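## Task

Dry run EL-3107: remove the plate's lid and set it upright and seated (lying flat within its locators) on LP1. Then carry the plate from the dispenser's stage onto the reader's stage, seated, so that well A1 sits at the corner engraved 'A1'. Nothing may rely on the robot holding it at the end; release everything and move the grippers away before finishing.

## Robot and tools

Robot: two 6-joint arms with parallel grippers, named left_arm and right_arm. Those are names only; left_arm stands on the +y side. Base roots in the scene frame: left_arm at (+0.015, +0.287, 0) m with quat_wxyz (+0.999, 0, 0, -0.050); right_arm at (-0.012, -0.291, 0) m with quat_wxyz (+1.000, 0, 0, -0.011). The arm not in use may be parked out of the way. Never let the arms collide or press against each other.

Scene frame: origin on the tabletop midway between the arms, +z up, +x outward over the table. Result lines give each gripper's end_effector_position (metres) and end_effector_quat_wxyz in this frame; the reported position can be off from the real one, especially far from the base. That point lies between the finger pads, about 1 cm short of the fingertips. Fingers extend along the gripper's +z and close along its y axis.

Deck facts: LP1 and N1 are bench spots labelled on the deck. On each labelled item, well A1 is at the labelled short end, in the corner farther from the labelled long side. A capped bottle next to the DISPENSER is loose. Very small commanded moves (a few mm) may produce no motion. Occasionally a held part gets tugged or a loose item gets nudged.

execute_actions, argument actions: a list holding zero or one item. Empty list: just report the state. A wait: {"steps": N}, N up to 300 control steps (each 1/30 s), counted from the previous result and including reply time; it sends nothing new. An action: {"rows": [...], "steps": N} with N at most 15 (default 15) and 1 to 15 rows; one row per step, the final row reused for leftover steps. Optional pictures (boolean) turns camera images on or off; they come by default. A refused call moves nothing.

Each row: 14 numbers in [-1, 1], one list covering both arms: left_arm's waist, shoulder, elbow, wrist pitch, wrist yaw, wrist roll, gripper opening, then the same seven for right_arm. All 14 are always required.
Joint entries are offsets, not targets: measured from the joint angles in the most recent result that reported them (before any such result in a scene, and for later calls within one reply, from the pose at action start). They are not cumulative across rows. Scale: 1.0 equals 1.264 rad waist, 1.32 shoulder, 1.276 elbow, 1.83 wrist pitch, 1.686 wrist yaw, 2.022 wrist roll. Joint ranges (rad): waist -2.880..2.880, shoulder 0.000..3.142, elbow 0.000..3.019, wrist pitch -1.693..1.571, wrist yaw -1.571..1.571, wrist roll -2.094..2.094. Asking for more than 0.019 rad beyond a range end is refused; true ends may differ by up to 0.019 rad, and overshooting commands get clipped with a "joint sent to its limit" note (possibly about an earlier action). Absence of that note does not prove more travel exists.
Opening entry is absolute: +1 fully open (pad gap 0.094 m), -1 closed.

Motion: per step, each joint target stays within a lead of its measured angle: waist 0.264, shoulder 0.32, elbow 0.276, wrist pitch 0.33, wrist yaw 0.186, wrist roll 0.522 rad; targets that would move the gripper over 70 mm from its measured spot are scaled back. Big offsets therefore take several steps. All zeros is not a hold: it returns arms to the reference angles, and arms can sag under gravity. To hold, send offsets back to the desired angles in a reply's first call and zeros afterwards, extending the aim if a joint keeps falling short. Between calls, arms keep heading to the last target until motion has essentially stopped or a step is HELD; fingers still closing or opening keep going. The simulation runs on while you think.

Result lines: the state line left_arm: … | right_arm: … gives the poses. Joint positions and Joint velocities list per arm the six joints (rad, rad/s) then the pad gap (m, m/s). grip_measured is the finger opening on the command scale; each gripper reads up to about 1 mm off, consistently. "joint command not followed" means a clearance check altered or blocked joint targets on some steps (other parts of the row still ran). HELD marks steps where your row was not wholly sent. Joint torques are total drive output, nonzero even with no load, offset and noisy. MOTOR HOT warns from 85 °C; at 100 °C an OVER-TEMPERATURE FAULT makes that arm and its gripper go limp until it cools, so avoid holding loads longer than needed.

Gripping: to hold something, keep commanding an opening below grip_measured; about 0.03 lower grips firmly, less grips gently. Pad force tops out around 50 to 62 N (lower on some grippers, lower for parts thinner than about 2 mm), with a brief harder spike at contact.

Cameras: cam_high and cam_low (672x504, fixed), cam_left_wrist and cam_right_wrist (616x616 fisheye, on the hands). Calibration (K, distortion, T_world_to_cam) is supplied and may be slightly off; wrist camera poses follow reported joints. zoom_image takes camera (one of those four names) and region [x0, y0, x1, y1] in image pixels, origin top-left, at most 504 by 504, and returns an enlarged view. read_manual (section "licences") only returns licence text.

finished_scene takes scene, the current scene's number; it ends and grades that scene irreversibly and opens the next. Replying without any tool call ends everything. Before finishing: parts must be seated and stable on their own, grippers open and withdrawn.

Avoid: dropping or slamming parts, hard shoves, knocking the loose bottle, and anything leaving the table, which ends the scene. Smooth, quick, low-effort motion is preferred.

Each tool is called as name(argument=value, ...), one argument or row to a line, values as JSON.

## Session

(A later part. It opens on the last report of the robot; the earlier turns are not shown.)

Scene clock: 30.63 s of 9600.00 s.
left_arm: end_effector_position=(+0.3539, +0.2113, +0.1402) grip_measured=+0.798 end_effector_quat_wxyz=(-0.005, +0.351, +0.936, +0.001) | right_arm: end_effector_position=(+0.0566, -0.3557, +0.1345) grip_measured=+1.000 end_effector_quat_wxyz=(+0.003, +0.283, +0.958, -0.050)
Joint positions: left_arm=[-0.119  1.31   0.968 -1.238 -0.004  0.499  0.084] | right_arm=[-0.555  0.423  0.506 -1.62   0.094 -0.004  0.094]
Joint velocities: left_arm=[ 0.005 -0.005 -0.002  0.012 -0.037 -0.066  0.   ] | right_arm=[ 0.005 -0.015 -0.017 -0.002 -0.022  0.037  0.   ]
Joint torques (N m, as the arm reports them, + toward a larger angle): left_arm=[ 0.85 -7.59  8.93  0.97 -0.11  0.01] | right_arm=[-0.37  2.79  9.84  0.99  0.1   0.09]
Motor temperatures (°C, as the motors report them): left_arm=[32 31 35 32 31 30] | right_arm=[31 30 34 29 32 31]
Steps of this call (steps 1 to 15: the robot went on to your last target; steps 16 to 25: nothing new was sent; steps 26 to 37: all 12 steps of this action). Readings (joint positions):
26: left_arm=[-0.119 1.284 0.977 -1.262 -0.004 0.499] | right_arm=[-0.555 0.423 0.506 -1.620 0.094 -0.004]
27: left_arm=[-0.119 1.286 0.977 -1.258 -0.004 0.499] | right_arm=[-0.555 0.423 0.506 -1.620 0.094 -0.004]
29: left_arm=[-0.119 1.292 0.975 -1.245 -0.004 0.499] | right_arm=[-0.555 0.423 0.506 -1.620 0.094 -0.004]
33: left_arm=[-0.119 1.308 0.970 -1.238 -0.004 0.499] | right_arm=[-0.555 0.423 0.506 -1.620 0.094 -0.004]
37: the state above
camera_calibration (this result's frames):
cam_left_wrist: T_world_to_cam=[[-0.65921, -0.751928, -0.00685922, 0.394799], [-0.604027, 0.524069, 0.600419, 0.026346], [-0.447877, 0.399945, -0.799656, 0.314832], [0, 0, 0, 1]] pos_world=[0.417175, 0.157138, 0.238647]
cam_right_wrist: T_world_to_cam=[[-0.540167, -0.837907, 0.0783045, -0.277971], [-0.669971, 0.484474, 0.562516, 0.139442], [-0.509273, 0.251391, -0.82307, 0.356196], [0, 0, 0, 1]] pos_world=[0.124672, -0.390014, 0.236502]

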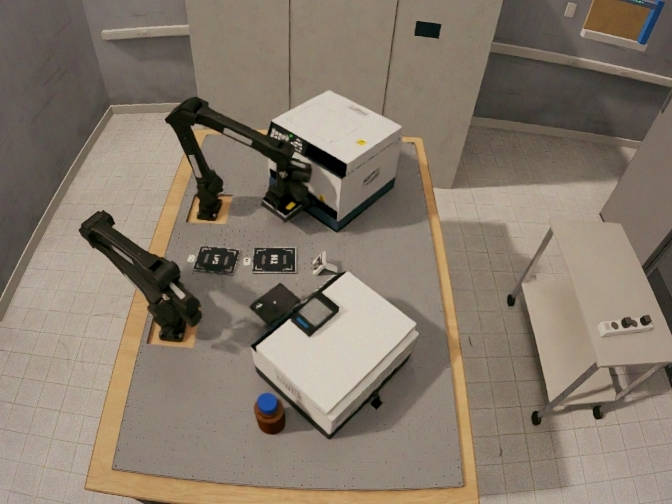

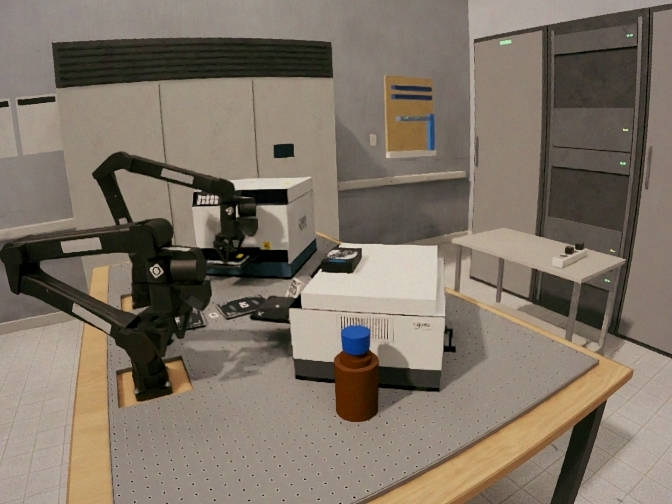

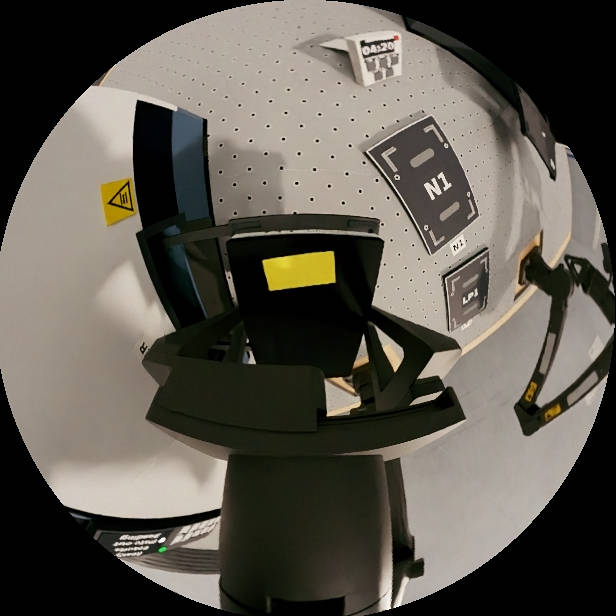

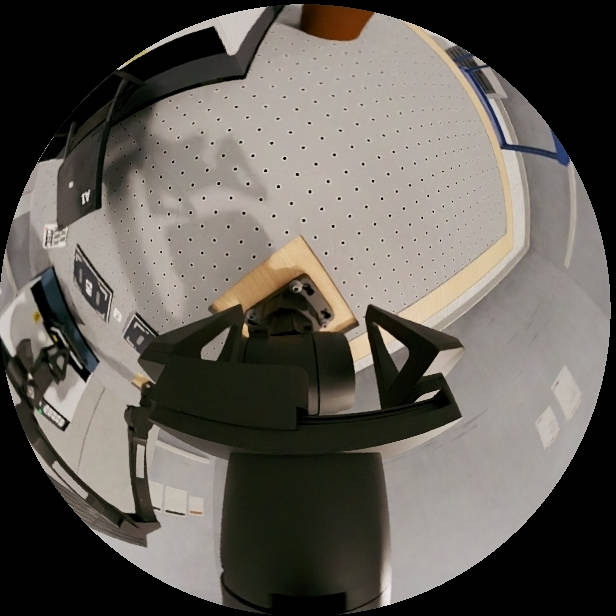

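execute_actions(
  actions=[
    {"rows":[[0,0,-0.006,0.01,0,0,0.765,0,0,0,0,0,0,1],[0,0,-0.012,0.016,0,0,0.765,0,0,0,0,0,0,1],[0,0,-0.017,0.021,0,0,0.765,0,0,0,0,0,0,1]],"steps":12},
  ],
)

zoom_image(
  camera="cam_left_wrist",
  region=[200,170,420,370],
)

Scene clock: 31.93 s of 9600.00 s.
left_arm: end_effector_position=(+0.3520, +0.2117, +0.1328) grip_measured=+0.798 end_effector_quat_wxyz=(-0.003, +0.351, +0.936, +0.002) | right_arm: end_effector_position=(+0.0566, -0.3557, +0.1345) grip_measured=+1.000 end_effector_quat_wxyz=(+0.003, +0.283, +0.958, -0.050)
Joint positions: left_arm=[-0.119  1.31   0.948 -1.215 -0.004  0.499  0.084] | right_arm=[-0.555  0.423  0.506 -1.62   0.094 -0.004  0.094]
Joint velocities: left_arm=[-0.005 -0.005 -0.002 -0.027 -0.066 -0.022 -0.001] | right_arm=[-0.005 -0.005  0.007 -0.007 -0.007  0.007  0.   ]
Joint torques (N m, as the arm reports them, + toward a larger angle): left_arm=[ 1.4  -8.27  9.11  0.88 -0.08  0.06] | right_arm=[-0.39  2.8   9.84  0.99  0.1   0.09]
Motor temperatures (°C, as the motors report them): left_arm=[32 31 35 32 31 30] | right_arm=[31 30 34 29 32 31]
Steps of this call (steps 1 to 15: the robot went on to your last target; steps 16 to 27: nothing new was sent; steps 28 to 39: all 12 steps of this action). Readings (joint positions):
28: left_arm=[-0.119 1.310 0.967 -1.238 -0.004 0.499] | right_arm=[-0.555 0.423 0.506 -1.620 0.094 -0.004]
29: left_arm=[-0.119 1.310 0.966 -1.235 -0.004 0.499] | right_arm=[-0.555 0.423 0.506 -1.620 0.094 -0.004]
31: left_arm=[-0.119 1.310 0.958 -1.222 -0.004 0.499] | right_arm=[-0.555 0.423 0.506 -1.620 0.094 -0.004]
35: left_arm=[-0.119 1.310 0.948 -1.217 -0.004 0.499] | right_arm=[-0.555 0.423 0.506 -1.620 0.094 -0.004]
39: the state above
camera_calibration (this result's frames):
cam_left_wrist: T_world_to_cam=[[-0.659187, -0.751933, -0.00832266, 0.393996], [-0.605812, 0.524467, 0.598269, 0.0302353], [-0.445493, 0.399413, -0.801252, 0.307378], [0, 0, 0, 1]] pos_world=[0.414969, 0.15763, 0.231478]
cam_right_wrist: T_world_to_cam=[[-0.540167, -0.837907, 0.0783045, -0.277971], [-0.669971, 0.484474, 0.562516, 0.139442], [-0.509273, 0.251391, -0.82307, 0.356196], [0, 0, 0, 1]] pos_world=[0.124672, -0.390014, 0.236502]

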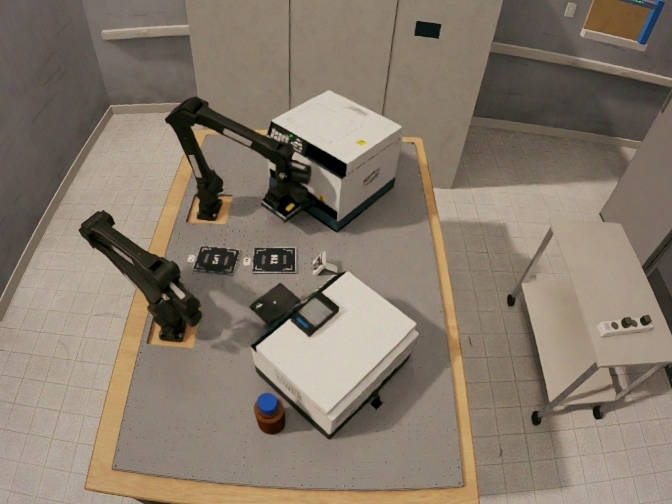

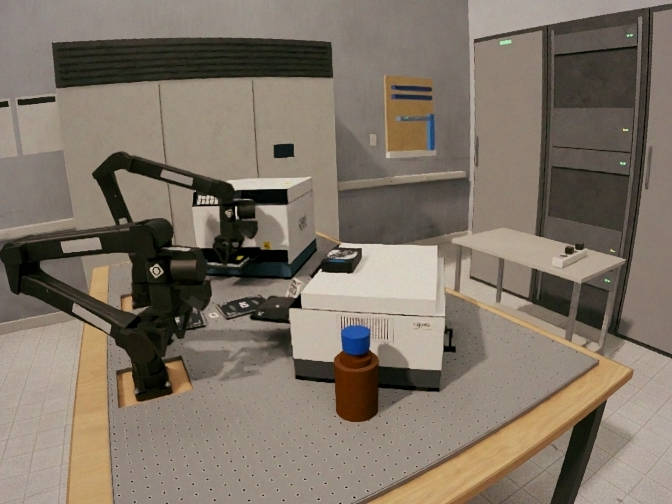

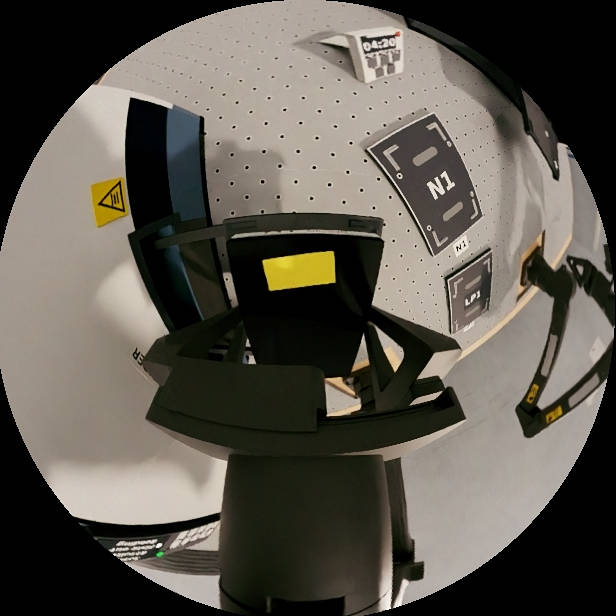

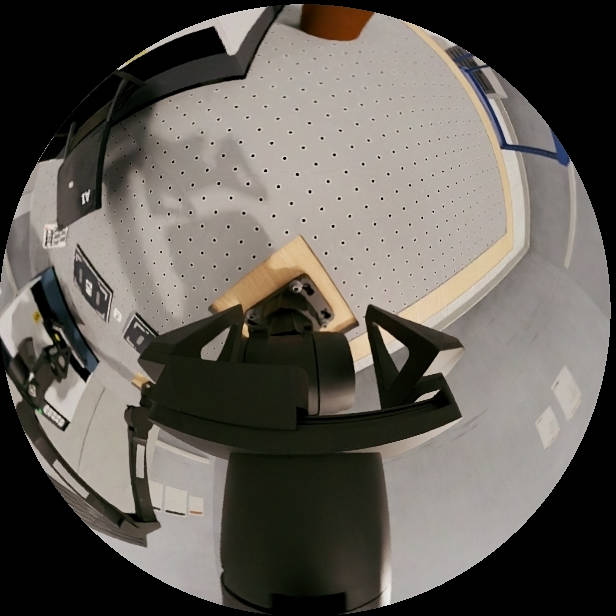

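Region (200, 170, 420, 370) of cam_left_wrist's 616x616 image, scaled by 2.291, with more detail than that image has; it fills the top 458 rows of this view, and the rest is white.

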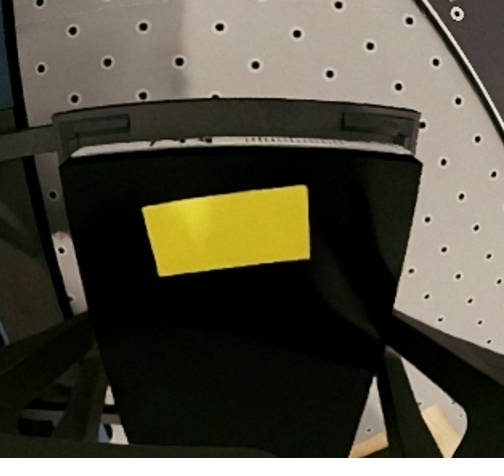

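execute_actions(
  actions=[
    {"rows":[[0.012,0,0,0,0,0.005,0.765,0,0,0,0,0,0,1],[0.012,0,0,0,0,0.005,0.765,0,0,0,0,0,0,1],[0.012,0,0,0,0,0.005,0.765,0,0,0,0,0,0,1],[0.012,0,0,0,0,0.005,0.765,0,0,0,0,0,0,1],[0.012,0.016,-0.005,0.01,0,0.005,0.765,0,0,0,0,0,0,1],[0.012,0.016,-0.01,0.017,0,0.005,0.765,0,0,0,0,0,0,1]],"steps":14},
  ],
)

zoom_image(
  camera="cam_left_wrist",
  region=[200,170,420,370],
)

Scene clock: 33.47 s of 9600.00 s.
left_arm: end_effector_position=(+0.3537, +0.2119, +0.1301) grip_measured=+0.798 end_effector_quat_wxyz=(+0.001, +0.351, +0.936, +0.002) | right_arm: end_effector_position=(+0.0566, -0.3557, +0.1345) grip_measured=+1.000 end_effector_quat_wxyz=(+0.003, +0.283, +0.958, -0.050)
Joint positions: left_arm=[-0.118  1.31   0.941 -1.198 -0.004  0.499  0.084] | right_arm=[-0.555  0.423  0.506 -1.62   0.094 -0.004  0.094]
Joint velocities: left_arm=[-0.005  0.005  0.012 -0.002 -0.022 -0.007 -0.001] | right_arm=[-0.015 -0.005  0.002  0.007 -0.066 -0.022  0.   ]
Joint torques (N m, as the arm reports them, + toward a larger angle): left_arm=[ 2.32 -8.07  8.65  0.78 -0.08  0.14] | right_arm=[-0.39  2.8   9.84  0.99  0.1   0.08]
Motor temperatures (°C, as the motors report them): left_arm=[32 31 35 32 31 30] | right_arm=[31 30 34 29 32 31]
Steps of this call (steps 1 to 15: the robot went on to your last target; steps 16 to 32: nothing new was sent; steps 33 to 46: all 14 steps of this action). Readings (joint positions):
33: left_arm=[-0.119 1.310 0.948 -1.214 -0.004 0.499] | right_arm=[-0.555 0.423 0.506 -1.620 0.094 -0.004]
34: left_arm=[-0.119 1.310 0.948 -1.214 -0.004 0.499] | right_arm=[-0.555 0.423 0.506 -1.620 0.094 -0.004]
36: left_arm=[-0.119 1.310 0.948 -1.214 -0.004 0.499] | right_arm=[-0.555 0.423 0.506 -1.620 0.094 -0.004]
40: left_arm=[-0.119 1.310 0.943 -1.202 -0.004 0.499] | right_arm=[-0.555 0.423 0.506 -1.620 0.094 -0.004]
46: the state above
camera_calibration (this result's frames):
cam_left_wrist: T_world_to_cam=[[-0.658225, -0.752705, -0.0132305, 0.395722], [-0.612, 0.524781, 0.591659, 0.0357319], [-0.438402, 0.397542, -0.806079, 0.304388], [0, 0, 0, 1]] pos_world=[0.415786, 0.158103, 0.229455]
cam_right_wrist: T_world_to_cam=[[-0.540167, -0.837907, 0.0783045, -0.277971], [-0.669971, 0.484474, 0.562516, 0.139442], [-0.509273, 0.251391, -0.82307, 0.356196], [0, 0, 0, 1]] pos_world=[0.124672, -0.390014, 0.236502]

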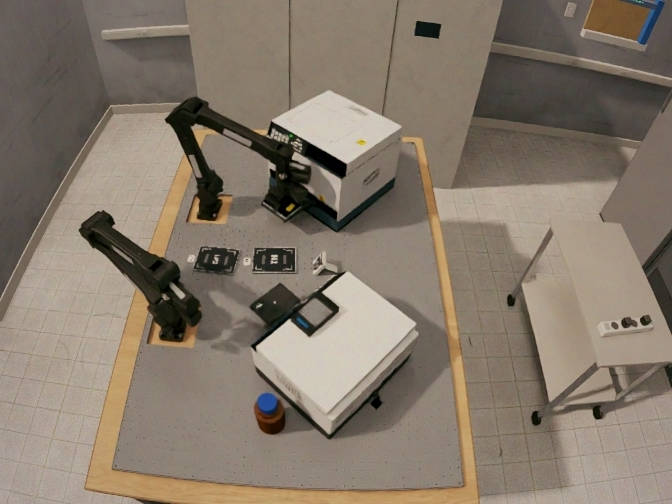

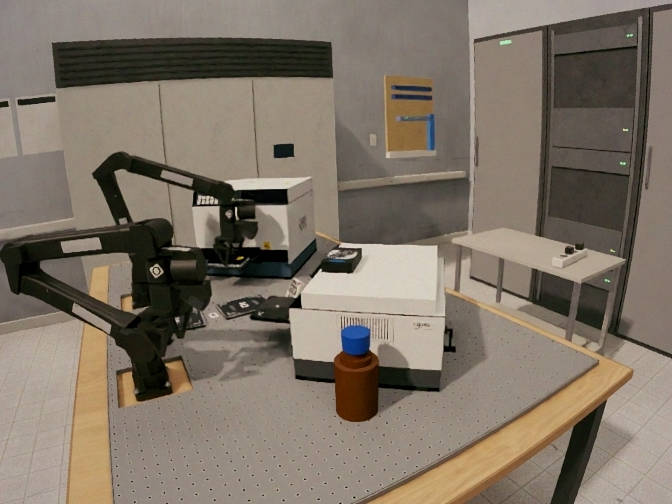

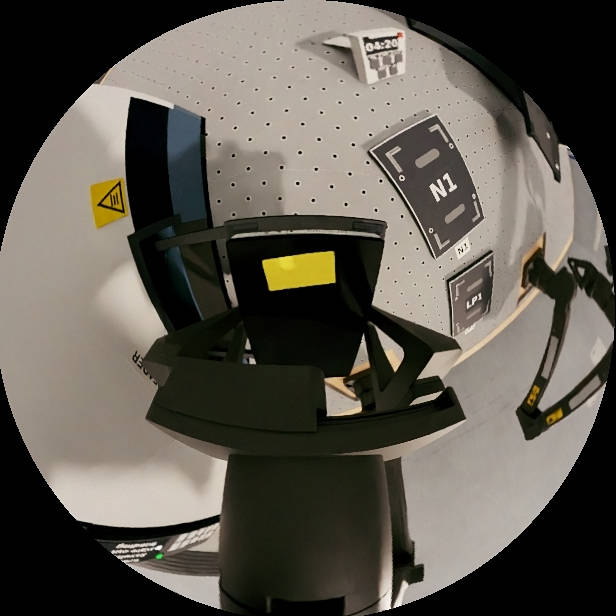

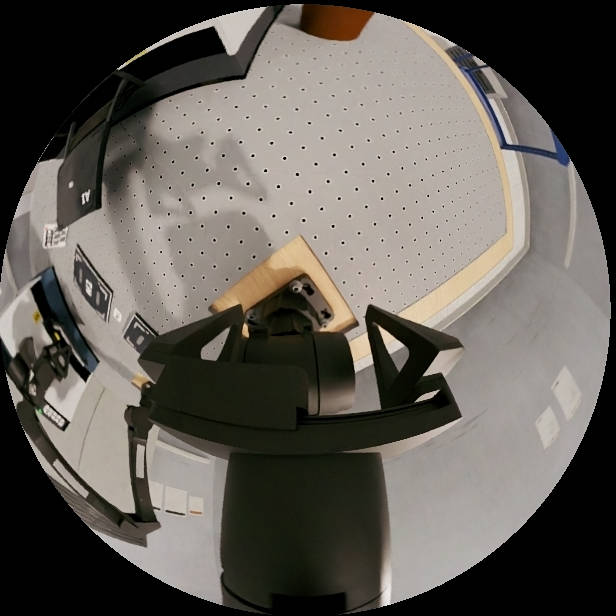

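Region (200, 170, 420, 370) of cam_left_wrist's 616x616 image, scaled by 2.291, with more detail than that image has; it fills the top 458 rows of this view, and the rest is white.

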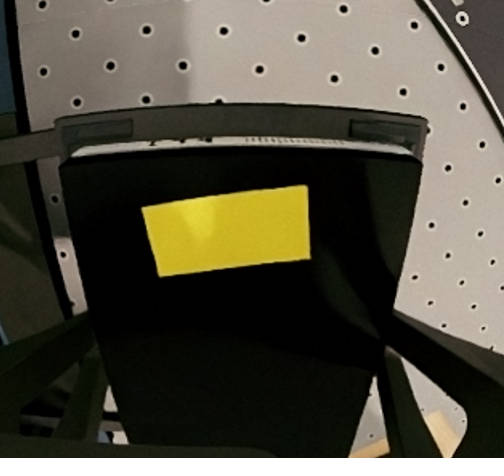

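execute_actions(
  actions=[
    {"rows":[[0.012,0,-0.004,0,0,0,0.765,0,0,0,0,0,0,1],[0.012,0,-0.008,0,0,0,0.765,0,0,0,0,0,0,1],[0.012,0,-0.013,0,0,0,0.765,0,0,0,0,0,0,1]],"steps":12},
  ],
)

zoom_image(
  camera="cam_left_wrist",
  region=[200,170,420,370],
)

Scene clock: 34.67 s of 9600.00 s.
left_arm: end_effector_position=(+0.3530, +0.2123, +0.1294) grip_measured=+0.798 end_effector_quat_wxyz=(+0.001, +0.351, +0.937, +0.002) | right_arm: end_effector_position=(+0.0566, -0.3557, +0.1345) grip_measured=+1.000 end_effector_quat_wxyz=(+0.003, +0.283, +0.958, -0.050)
Joint positions: left_arm=[-0.117  1.31   0.939 -1.198 -0.004  0.499  0.084] | right_arm=[-0.555  0.423  0.506 -1.62   0.094 -0.004  0.094]
Joint velocities: left_arm=[ 0.005  0.005 -0.012 -0.017  0.037  0.007 -0.   ] | right_arm=[-0.005 -0.005 -0.002 -0.007 -0.022 -0.081  0.   ]
Joint torques (N m, as the arm reports them, + toward a larger angle): left_arm=[ 2.39 -9.46  7.75  0.25 -0.12  0.03] | right_arm=[-0.38  2.81  9.84  0.98  0.1   0.09]
Motor temperatures (°C, as the motors report them): left_arm=[32 31 35 32 31 30] | right_arm=[31 30 34 29 32 31]
Steps of this call (steps 1 to 15: the robot went on to your last target; steps 16 to 24: nothing new was sent; steps 25 to 36: all 12 steps of this action). Readings (joint positions):
25: left_arm=[-0.118 1.310 0.941 -1.198 -0.004 0.499] | right_arm=[-0.555 0.423 0.506 -1.620 0.094 -0.004]
26: left_arm=[-0.118 1.310 0.941 -1.198 -0.004 0.499] | right_arm=[-0.555 0.423 0.506 -1.620 0.094 -0.004]
28: left_arm=[-0.118 1.310 0.939 -1.198 -0.004 0.499] | right_arm=[-0.555 0.423 0.506 -1.620 0.094 -0.004]
32: left_arm=[-0.117 1.310 0.939 -1.198 -0.004 0.499] | right_arm=[-0.555 0.423 0.506 -1.620 0.094 -0.004]
36: the state above
camera_calibration (this result's frames):
cam_left_wrist: T_world_to_cam=[[-0.657676, -0.753206, -0.0119807, 0.395286], [-0.611247, 0.524292, 0.59287, 0.0352194], [-0.440271, 0.397239, -0.805209, 0.304016], [0, 0, 0, 1]] pos_world=[0.415348, 0.158499, 0.228652]
cam_right_wrist: T_world_to_cam=[[-0.540167, -0.837907, 0.0783045, -0.277971], [-0.669971, 0.484474, 0.562516, 0.139442], [-0.509273, 0.251391, -0.82307, 0.356196], [0, 0, 0, 1]] pos_world=[0.124672, -0.390014, 0.236502]

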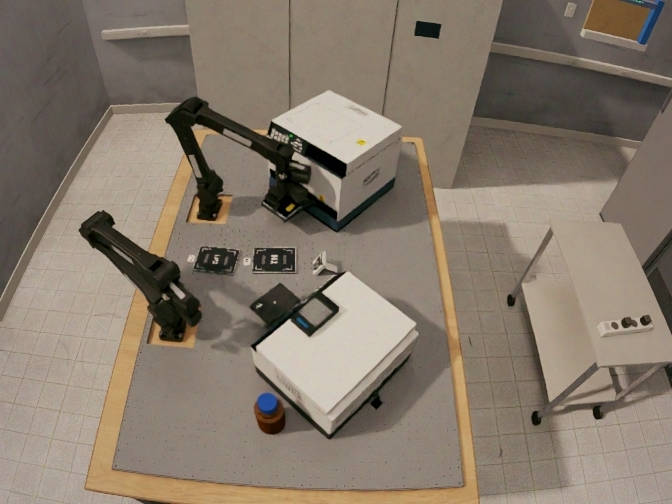

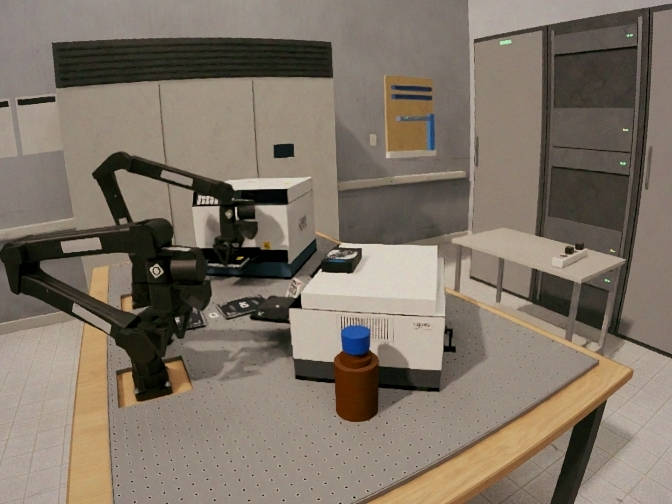

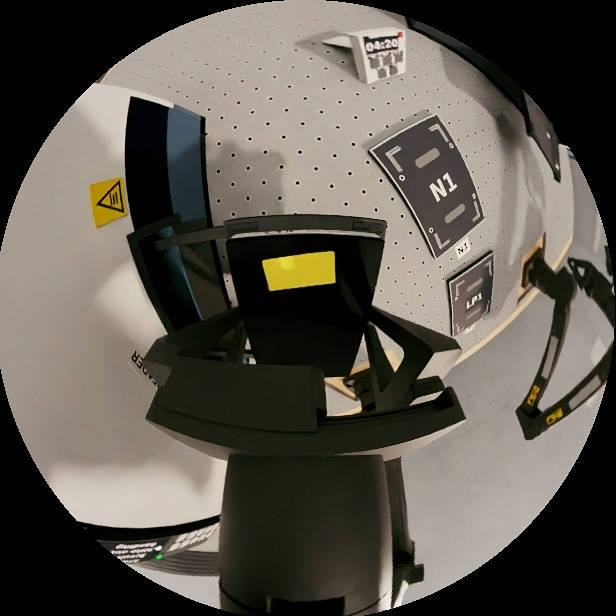

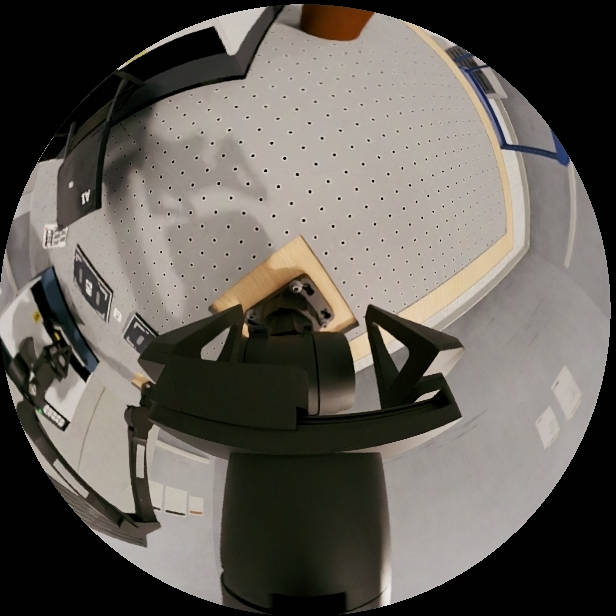

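Region (200, 170, 420, 370) of cam_left_wrist's 616x616 image, scaled by 2.291, with more detail than that image has; it fills the top 458 rows of this view, and the rest is white.

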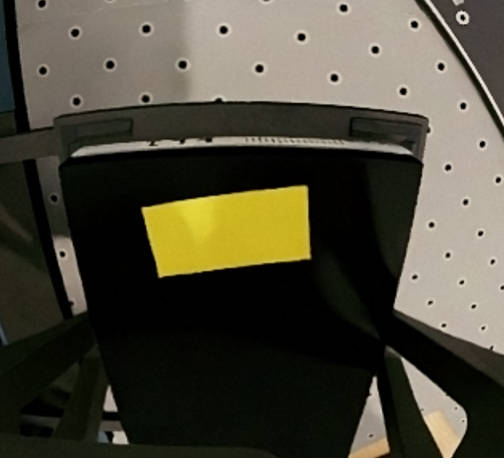

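In contact. Release and see.

execute_actions(
  actions=[
    {"rows":[[0,0,0.01,0,0,0,0.785,0,0,0,0,0,0,1],[0,0,0.01,0,0,0,0.8,0,0,0,0,0,0,1],[0,0,0.01,0,0,0,0.82,0,0,0,0,0,0,1],[0,0,0.01,0,0,0,0.85,0,0,0,0,0,0,1],[0,0,0.01,0,0,0,0.9,0,0,0,0,0,0,1],[0,0,0.01,0,0,0,0.95,0,0,0,0,0,0,1],[0,0,0.01,0,0,0,0.95,0,0,0,0,0,0,1],[0,0,0.055,-0.015,0,0,0.95,0,0,0,0,0,0,1]],"steps":15},
  ],
)

zoom_image(
  camera="cam_left_wrist",
  region=[200,170,420,370],
)

zoom_image(
  camera="cam_low",
  region=[190,230,280,290],
)

Scene clock: 36.03 s of 9600.00 s.
left_arm: end_effector_position=(+0.3587, +0.2109, +0.1378) grip_measured=+0.947 end_effector_quat_wxyz=(+0.006, +0.351, +0.937, +0.003) | right_arm: end_effector_position=(+0.0566, -0.3557, +0.1345) grip_measured=+1.000 end_effector_quat_wxyz=(+0.003, +0.283, +0.958, -0.050)
Joint positions: left_arm=[-0.117  1.31   0.962 -1.21  -0.004  0.499  0.091] | right_arm=[-0.555  0.423  0.506 -1.62   0.094 -0.004  0.094]
Joint velocities: left_arm=[-0.005 -0.015  0.007  0.012 -0.037  0.051  0.   ] | right_arm=[ 0.005  0.005  0.007  0.012 -0.007  0.037  0.   ]
Joint torques (N m, as the arm reports them, + toward a larger angle): left_arm=[ 1.38 -9.07 12.96 -0.42 -0.14  0.03] | right_arm=[-0.4   2.78  9.85  0.99  0.1   0.09]
Motor temperatures (°C, as the motors report them): left_arm=[32 31 35 32 31 30] | right_arm=[31 30 34 29 32 31]
Steps of this call (steps 1 to 15: the robot went on to your last target; steps 16 to 26: nothing new was sent; steps 27 to 41: all 15 steps of this action). Readings (joint positions):
27: left_arm=[-0.117 1.310 0.939 -1.198 -0.004 0.499] | right_arm=[-0.555 0.423 0.506 -1.620 0.094 -0.004]
28: left_arm=[-0.117 1.310 0.939 -1.198 -0.004 0.499] | right_arm=[-0.555 0.423 0.506 -1.620 0.094 -0.004]
30: left_arm=[-0.117 1.310 0.939 -1.198 -0.004 0.499] | right_arm=[-0.555 0.423 0.506 -1.620 0.094 -0.004]
34: left_arm=[-0.117 1.310 0.941 -1.200 -0.004 0.499] | right_arm=[-0.555 0.423 0.506 -1.620 0.094 -0.004]
41: the state above
camera_calibration (this result's frames):
cam_left_wrist: T_world_to_cam=[[-0.657523, -0.753244, -0.0169529, 0.398773], [-0.617559, 0.525918, 0.584835, 0.037483], [-0.431607, 0.395012, -0.810975, 0.311921], [0, 0, 0, 1]] pos_world=[0.419978, 0.157448, 0.237799]
cam_right_wrist: T_world_to_cam=[[-0.540167, -0.837907, 0.0783045, -0.277971], [-0.669971, 0.484474, 0.562516, 0.139442], [-0.509273, 0.251391, -0.82307, 0.356196], [0, 0, 0, 1]] pos_world=[0.124672, -0.390014, 0.236502]

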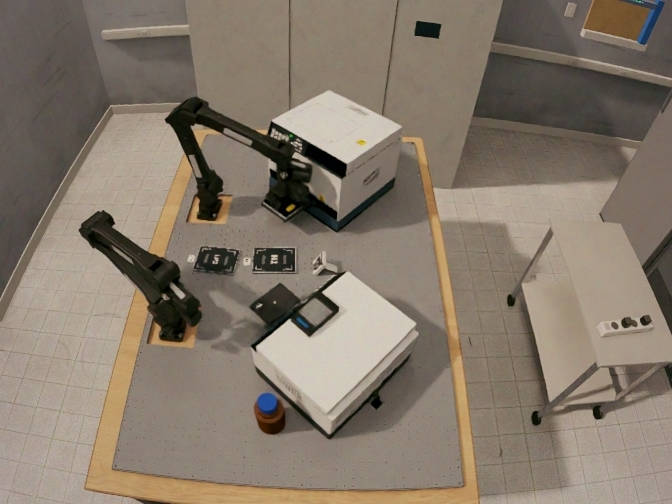

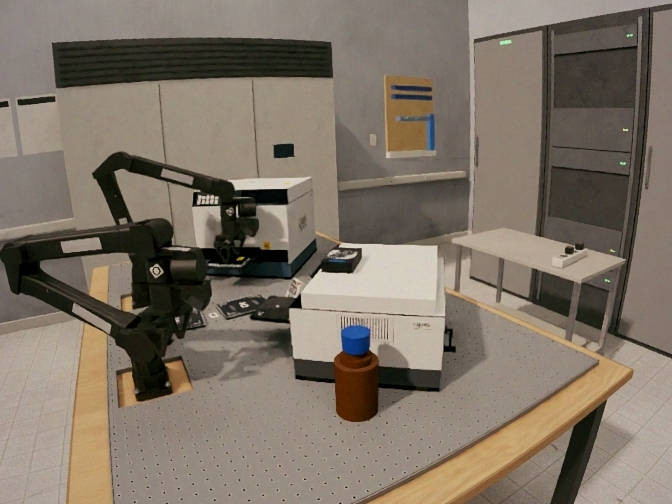

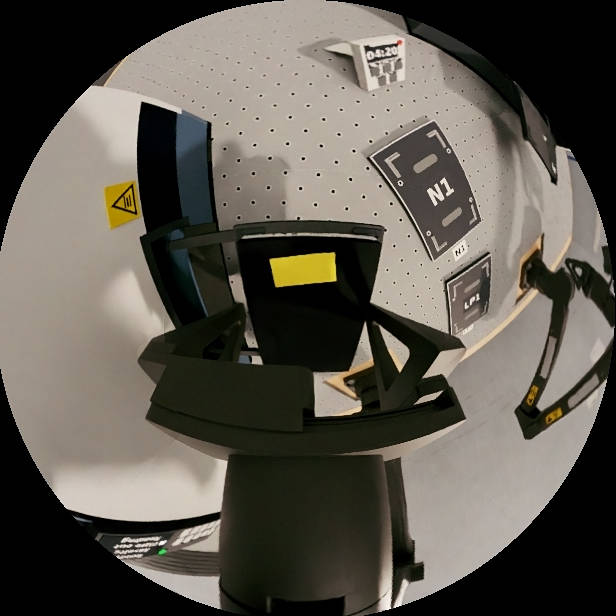

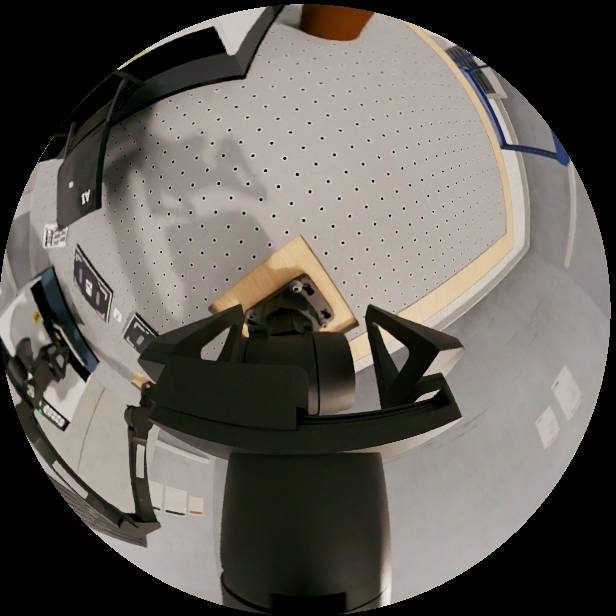

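Region (200, 170, 420, 370) of cam_left_wrist's 616x616 image, scaled by 2.291, with more detail than that image has; it fills the top 458 rows of this view, and the rest is white.

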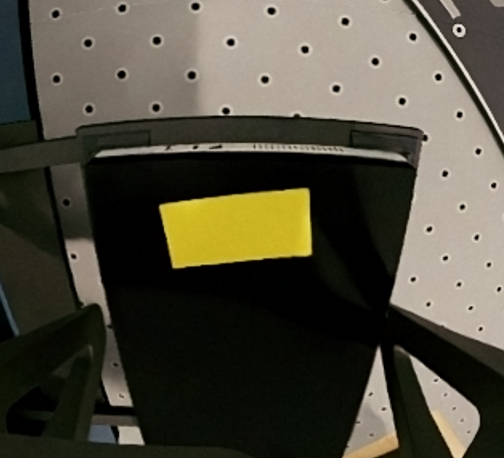

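Region (190, 230, 280, 290) of cam_low's 672x504 image, scaled by 5.600, with more detail than that image has.

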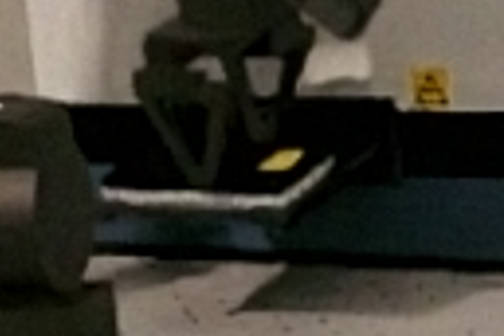

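execute_actions(
  actions=[
    {"rows":[[0,0,-0.008,-0.012,0,0,0.95,0,0,0,0,0,0,1]],"steps":12},
  ],
)

zoom_image(
  camera="cam_left_wrist",
  region=[200,170,420,370],
)

Scene clock: 36.97 s of 9600.00 s.
left_arm: end_effector_position=(+0.3545, +0.2119, +0.1356) grip_measured=+0.947 end_effector_quat_wxyz=(-0.001, +0.351, +0.937, +0.002) | right_arm: end_effector_position=(+0.0566, -0.3557, +0.1345) grip_measured=+1.000 end_effector_quat_wxyz=(+0.003, +0.283, +0.958, -0.050)
Joint positions: left_arm=[-0.117  1.31   0.956 -1.218 -0.004  0.499  0.091] | right_arm=[-0.555  0.423  0.506 -1.62   0.094 -0.004  0.094]
Joint velocities: left_arm=[-0.015  0.005  0.007  0.007  0.037  0.007  0.001] | right_arm=[ 0.005 -0.005  0.007 -0.017 -0.051  0.007  0.   ]
Joint torques (N m, as the arm reports them, + toward a larger angle): left_arm=[ 1.17 -8.65  8.94 -0.21 -0.06  0.08] | right_arm=[-0.4   2.79  9.85  0.98  0.1   0.09]
Motor temperatures (°C, as the motors report them): left_arm=[32 31 35 32 31 30] | right_arm=[31 30 34 29 32 31]
Steps of this call (steps 1 to 15: the robot went on to your last target; step 16: nothing new was sent; steps 17 to 28: all 12 steps of this action). Readings (joint positions):
17: left_arm=[-0.117 1.310 0.962 -1.211 -0.004 0.499] | right_arm=[-0.555 0.423 0.506 -1.620 0.094 -0.004]
18: left_arm=[-0.117 1.310 0.961 -1.213 -0.004 0.499] | right_arm=[-0.555 0.423 0.506 -1.620 0.094 -0.004]
20: left_arm=[-0.117 1.310 0.958 -1.216 -0.004 0.499] | right_arm=[-0.555 0.423 0.506 -1.620 0.094 -0.004]
24: left_arm=[-0.117 1.310 0.956 -1.218 -0.004 0.499] | right_arm=[-0.555 0.423 0.506 -1.620 0.094 -0.004]
28: the state above
camera_calibration (this result's frames):
cam_left_wrist: T_world_to_cam=[[-0.65771, -0.753203, -0.0101818, 0.395826], [-0.609429, 0.524122, 0.594888, 0.0318472], [-0.442735, 0.397469, -0.803744, 0.310411], [0, 0, 0, 1]] pos_world=[0.417177, 0.158067, 0.234575]
cam_right_wrist: T_world_to_cam=[[-0.540167, -0.837907, 0.0783045, -0.277971], [-0.669971, 0.484474, 0.562516, 0.139442], [-0.509273, 0.251391, -0.82307, 0.356196], [0, 0, 0, 1]] pos_world=[0.124672, -0.390014, 0.236502]

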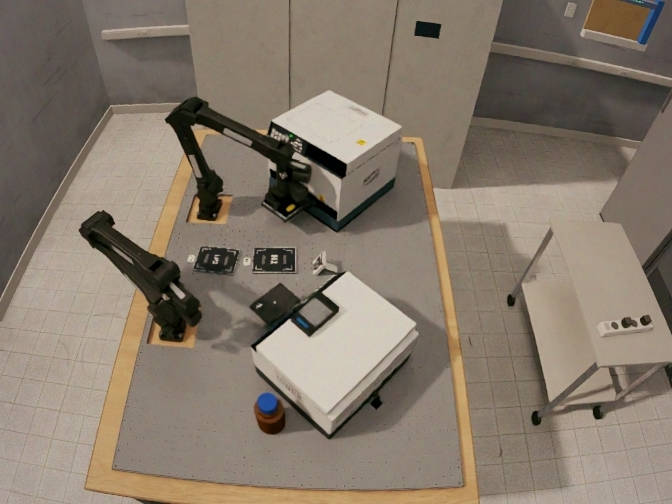

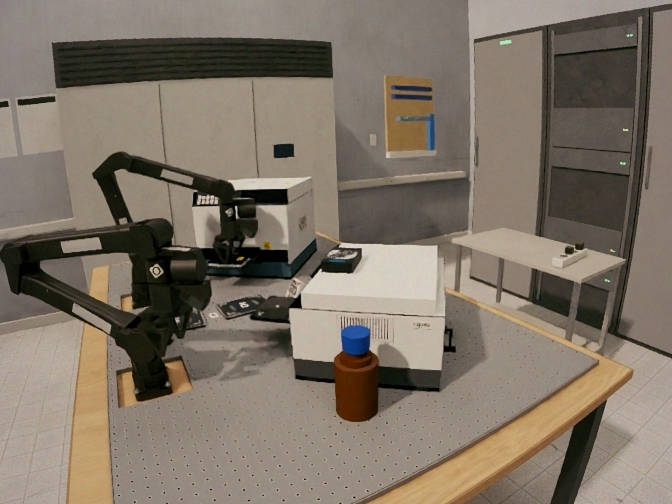

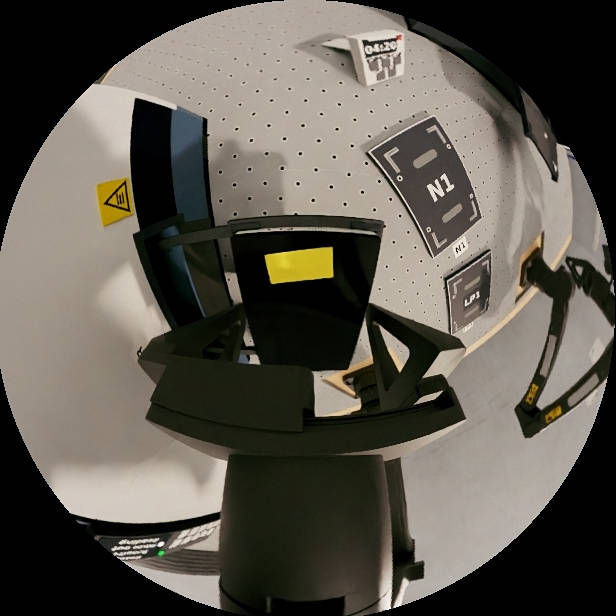

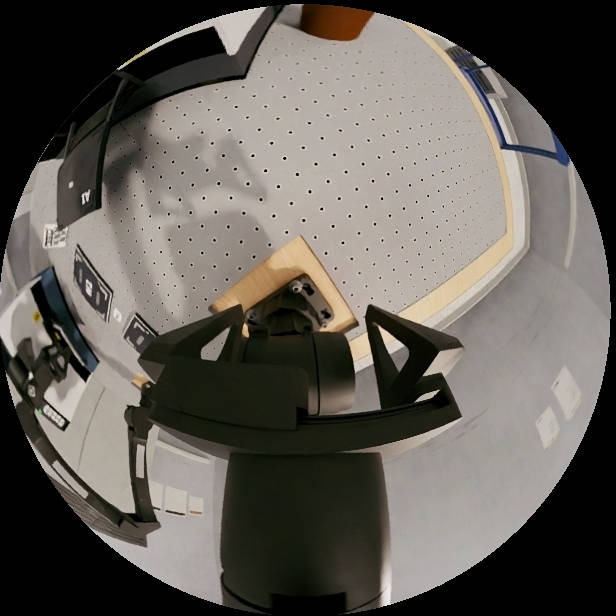

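Region (200, 170, 420, 370) of cam_left_wrist's 616x616 image, scaled by 2.291, with more detail than that image has; it fills the top 458 rows of this view, and the rest is white.

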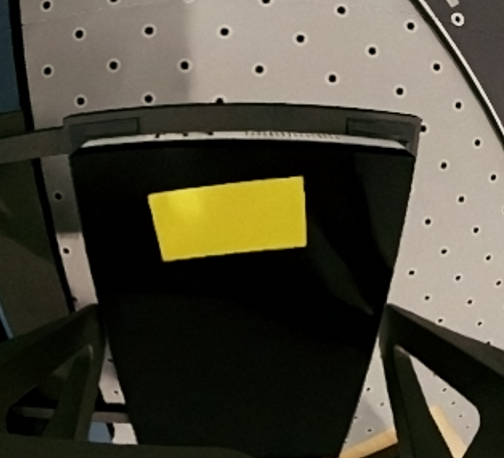

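Close, then lift.

execute_actions(
  actions=[
    {"rows":[[0,0,0.005,0,0,0,0.9,0,0,0,0,0,0,1],[0,0,0.005,0,0,0,0.86,0,0,0,0,0,0,1],[0,0,0.005,0,0,0,0.83,0,0,0,0,0,0,1],[0,0,0.005,0,0,0,0.8,0,0,0,0,0,0,1],[0,0,0.005,0,0,0,0.78,0,0,0,0,0,0,1],[0,0,0.005,0,0,0,0.755,0,0,0,0,0,0,1]],"steps":12},
  ],
  pictures=false,
)

execute_actions(
  actions=[
    {"rows":[[0,-0.02,0.04,-0.01,0,0,0.755,0,0,0,0,0,0,1],[0,-0.025,0.05,-0.015,0,0,0.755,0,0,0,0,0,0,1],[0,-0.03,0.06,-0.025,0,0,0.755,0,0,0,0,0,0,1],[0,-0.035,0.07,-0.035,0,0,0.755,0,0,0,0,0,0,1],[0,-0.04,0.08,-0.045,0,0,0.755,0,0,0,0,0,0,1],[0,-0.045,0.09,-0.055,0,0,0.755,0,0,0,0,0,0,1],[0,-0.05,0.1,-0.065,0,0,0.755,0,0,0,0,0,0,1],[0,-0.06,0.11,-0.08,0,0,0.755,0,0,0,0,0,0,1]],"steps":15},
  ],
)

zoom_image(
  camera="cam_low",
  region=[190,230,280,290],
)

Scene clock: 38.67 s of 9600.00 s.
left_arm: end_effector_position=(+0.3545, +0.2119, +0.1356) grip_measured=+0.786 end_effector_quat_wxyz=(-0.001, +0.351, +0.937, +0.002) | right_arm: end_effector_position=(+0.0566, -0.3557, +0.1345) grip_measured=+1.000 end_effector_quat_wxyz=(+0.003, +0.283, +0.958, -0.050)
Joint positions: left_arm=[-0.117  1.31   0.956 -1.218 -0.004  0.499  0.084] | right_arm=[-0.555  0.423  0.506 -1.62   0.094 -0.004  0.094]
Joint velocities: left_arm=[ 0.005 -0.015 -0.007 -0.032 -0.051 -0.007 -0.001] | right_arm=[-0.005 -0.005 -0.017 -0.017 -0.066 -0.007  0.   ]
Joint torques (N m, as the arm reports them, + toward a larger angle): left_arm=[ 1.61 -8.97  9.65  0.4  -0.08  0.04] | right_arm=[-0.41  2.77  9.84  0.98  0.1   0.09]
Motor temperatures (°C, as the motors report them): left_arm=[32 31 35 32 31 30] | right_arm=[31 30 34 29 32 31]
Steps of this call (steps 1 to 15: the robot went on to your last target; steps 16 to 39: nothing new was sent; steps 40 to 51: all 12 steps of this action). Readings (joint positions):
40: left_arm=[-0.117 1.310 0.956 -1.218 -0.004 0.499] | right_arm=[-0.555 0.423 0.506 -1.620 0.094 -0.004]
41: left_arm=[-0.117 1.310 0.956 -1.218 -0.004 0.499] | right_arm=[-0.555 0.423 0.506 -1.620 0.094 -0.004]
43: left_arm=[-0.117 1.310 0.956 -1.218 -0.004 0.499] | right_arm=[-0.555 0.423 0.506 -1.620 0.094 -0.004]
47: left_arm=[-0.117 1.310 0.956 -1.218 -0.004 0.499] | right_arm=[-0.555 0.423 0.506 -1.620 0.094 -0.004]
51: the state above

Scene clock: 39.17 s of 9600.00 s.
left_arm: end_effector_position=(+0.3546, +0.2118, +0.1984) grip_measured=+0.786 end_effector_quat_wxyz=(+0.024, +0.350, +0.936, +0.005) | right_arm: end_effector_position=(+0.0566, -0.3557, +0.1345) grip_measured=+1.000 end_effector_quat_wxyz=(+0.003, +0.283, +0.958, -0.050)
Joint positions: left_arm=[-0.117  1.231  1.057 -1.348 -0.004  0.499  0.084] | right_arm=[-0.555  0.423  0.506 -1.62   0.094 -0.004  0.094]
Joint velocities: left_arm=[-0.005 -0.044 -0.002 -0.032 -0.037 -0.022 -0.   ] | right_arm=[ 0.005 -0.005 -0.007  0.002  0.007  0.037  0.   ]
Joint torques (N m, as the arm reports them, + toward a larger angle): left_arm=[ 1.92 -8.42 12.97 -0.27 -0.05  0.02] | right_arm=[-0.38  2.82  9.84  0.99  0.1   0.09]
Motor temperatures (°C, as the motors report them): left_arm=[32 31 35 32 31 30] | right_arm=[31 30 34 29 32 31]
Steps of this call (steps 1 to 15: all 15 steps of this action). Readings (joint positions):
1: left_arm=[-0.117 1.310 0.956 -1.218 -0.004 0.499] | right_arm=[-0.555 0.423 0.506 -1.620 0.094 -0.004]
2: left_arm=[-0.117 1.310 0.957 -1.221 -0.004 0.499] | right_arm=[-0.555 0.423 0.506 -1.620 0.094 -0.004]
4: left_arm=[-0.117 1.306 0.965 -1.240 -0.004 0.499] | right_arm=[-0.555 0.423 0.506 -1.620 0.094 -0.004]
8: left_arm=[-0.117 1.285 1.012 -1.306 -0.004 0.499] | right_arm=[-0.555 0.423 0.506 -1.620 0.094 -0.004]
15: the state above
camera_calibration (this result's frames):
cam_left_wrist: T_world_to_cam=[[-0.656628, -0.753441, -0.0341368, 0.400925], [-0.637583, 0.53034, 0.558774, 0.0103324], [-0.402899, 0.388672, -0.828617, 0.353661], [0, 0, 0, 1]] pos_world=[0.412336, 0.159136, 0.300963]
cam_right_wrist: T_world_to_cam=[[-0.540167, -0.837907, 0.0783045, -0.277971], [-0.669971, 0.484474, 0.562516, 0.139442], [-0.509273, 0.251391, -0.82307, 0.356196], [0, 0, 0, 1]] pos_world=[0.124672, -0.390014, 0.236502]

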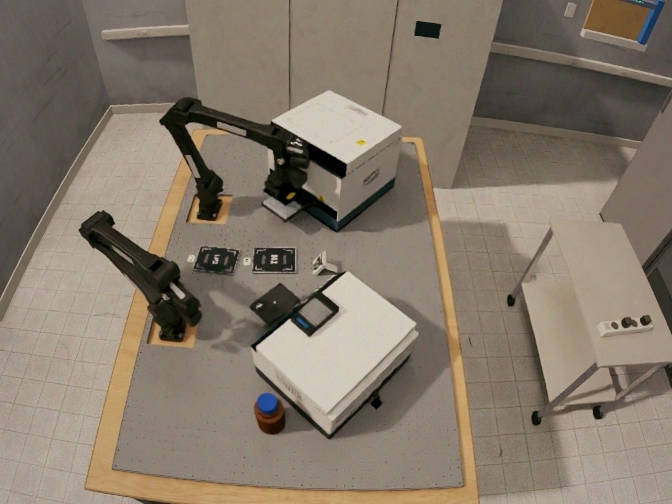

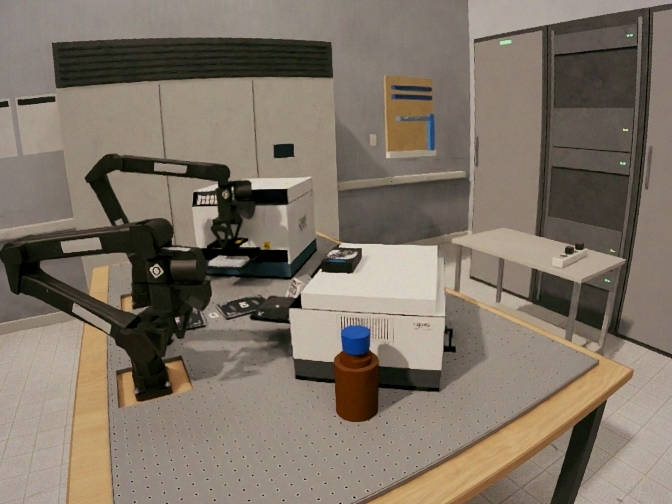

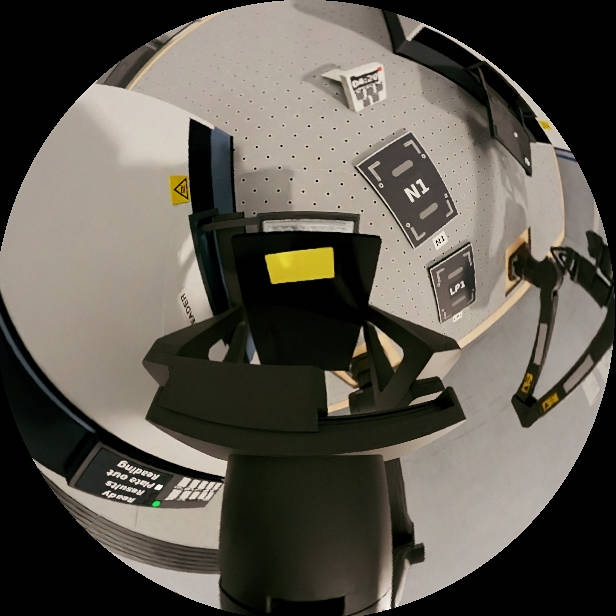

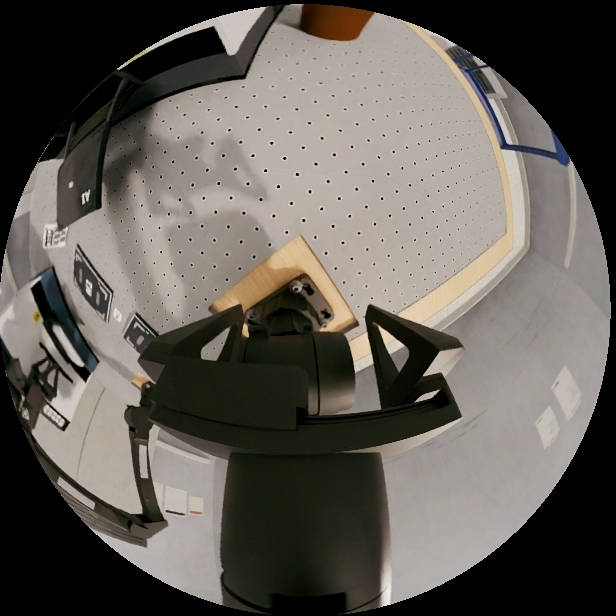

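Region (190, 230, 280, 290) of cam_low's 672x504 image, scaled by 5.600, with more detail than that image has.

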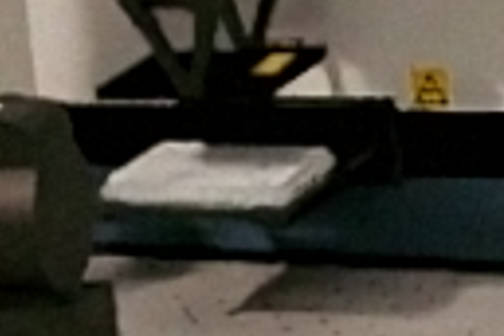

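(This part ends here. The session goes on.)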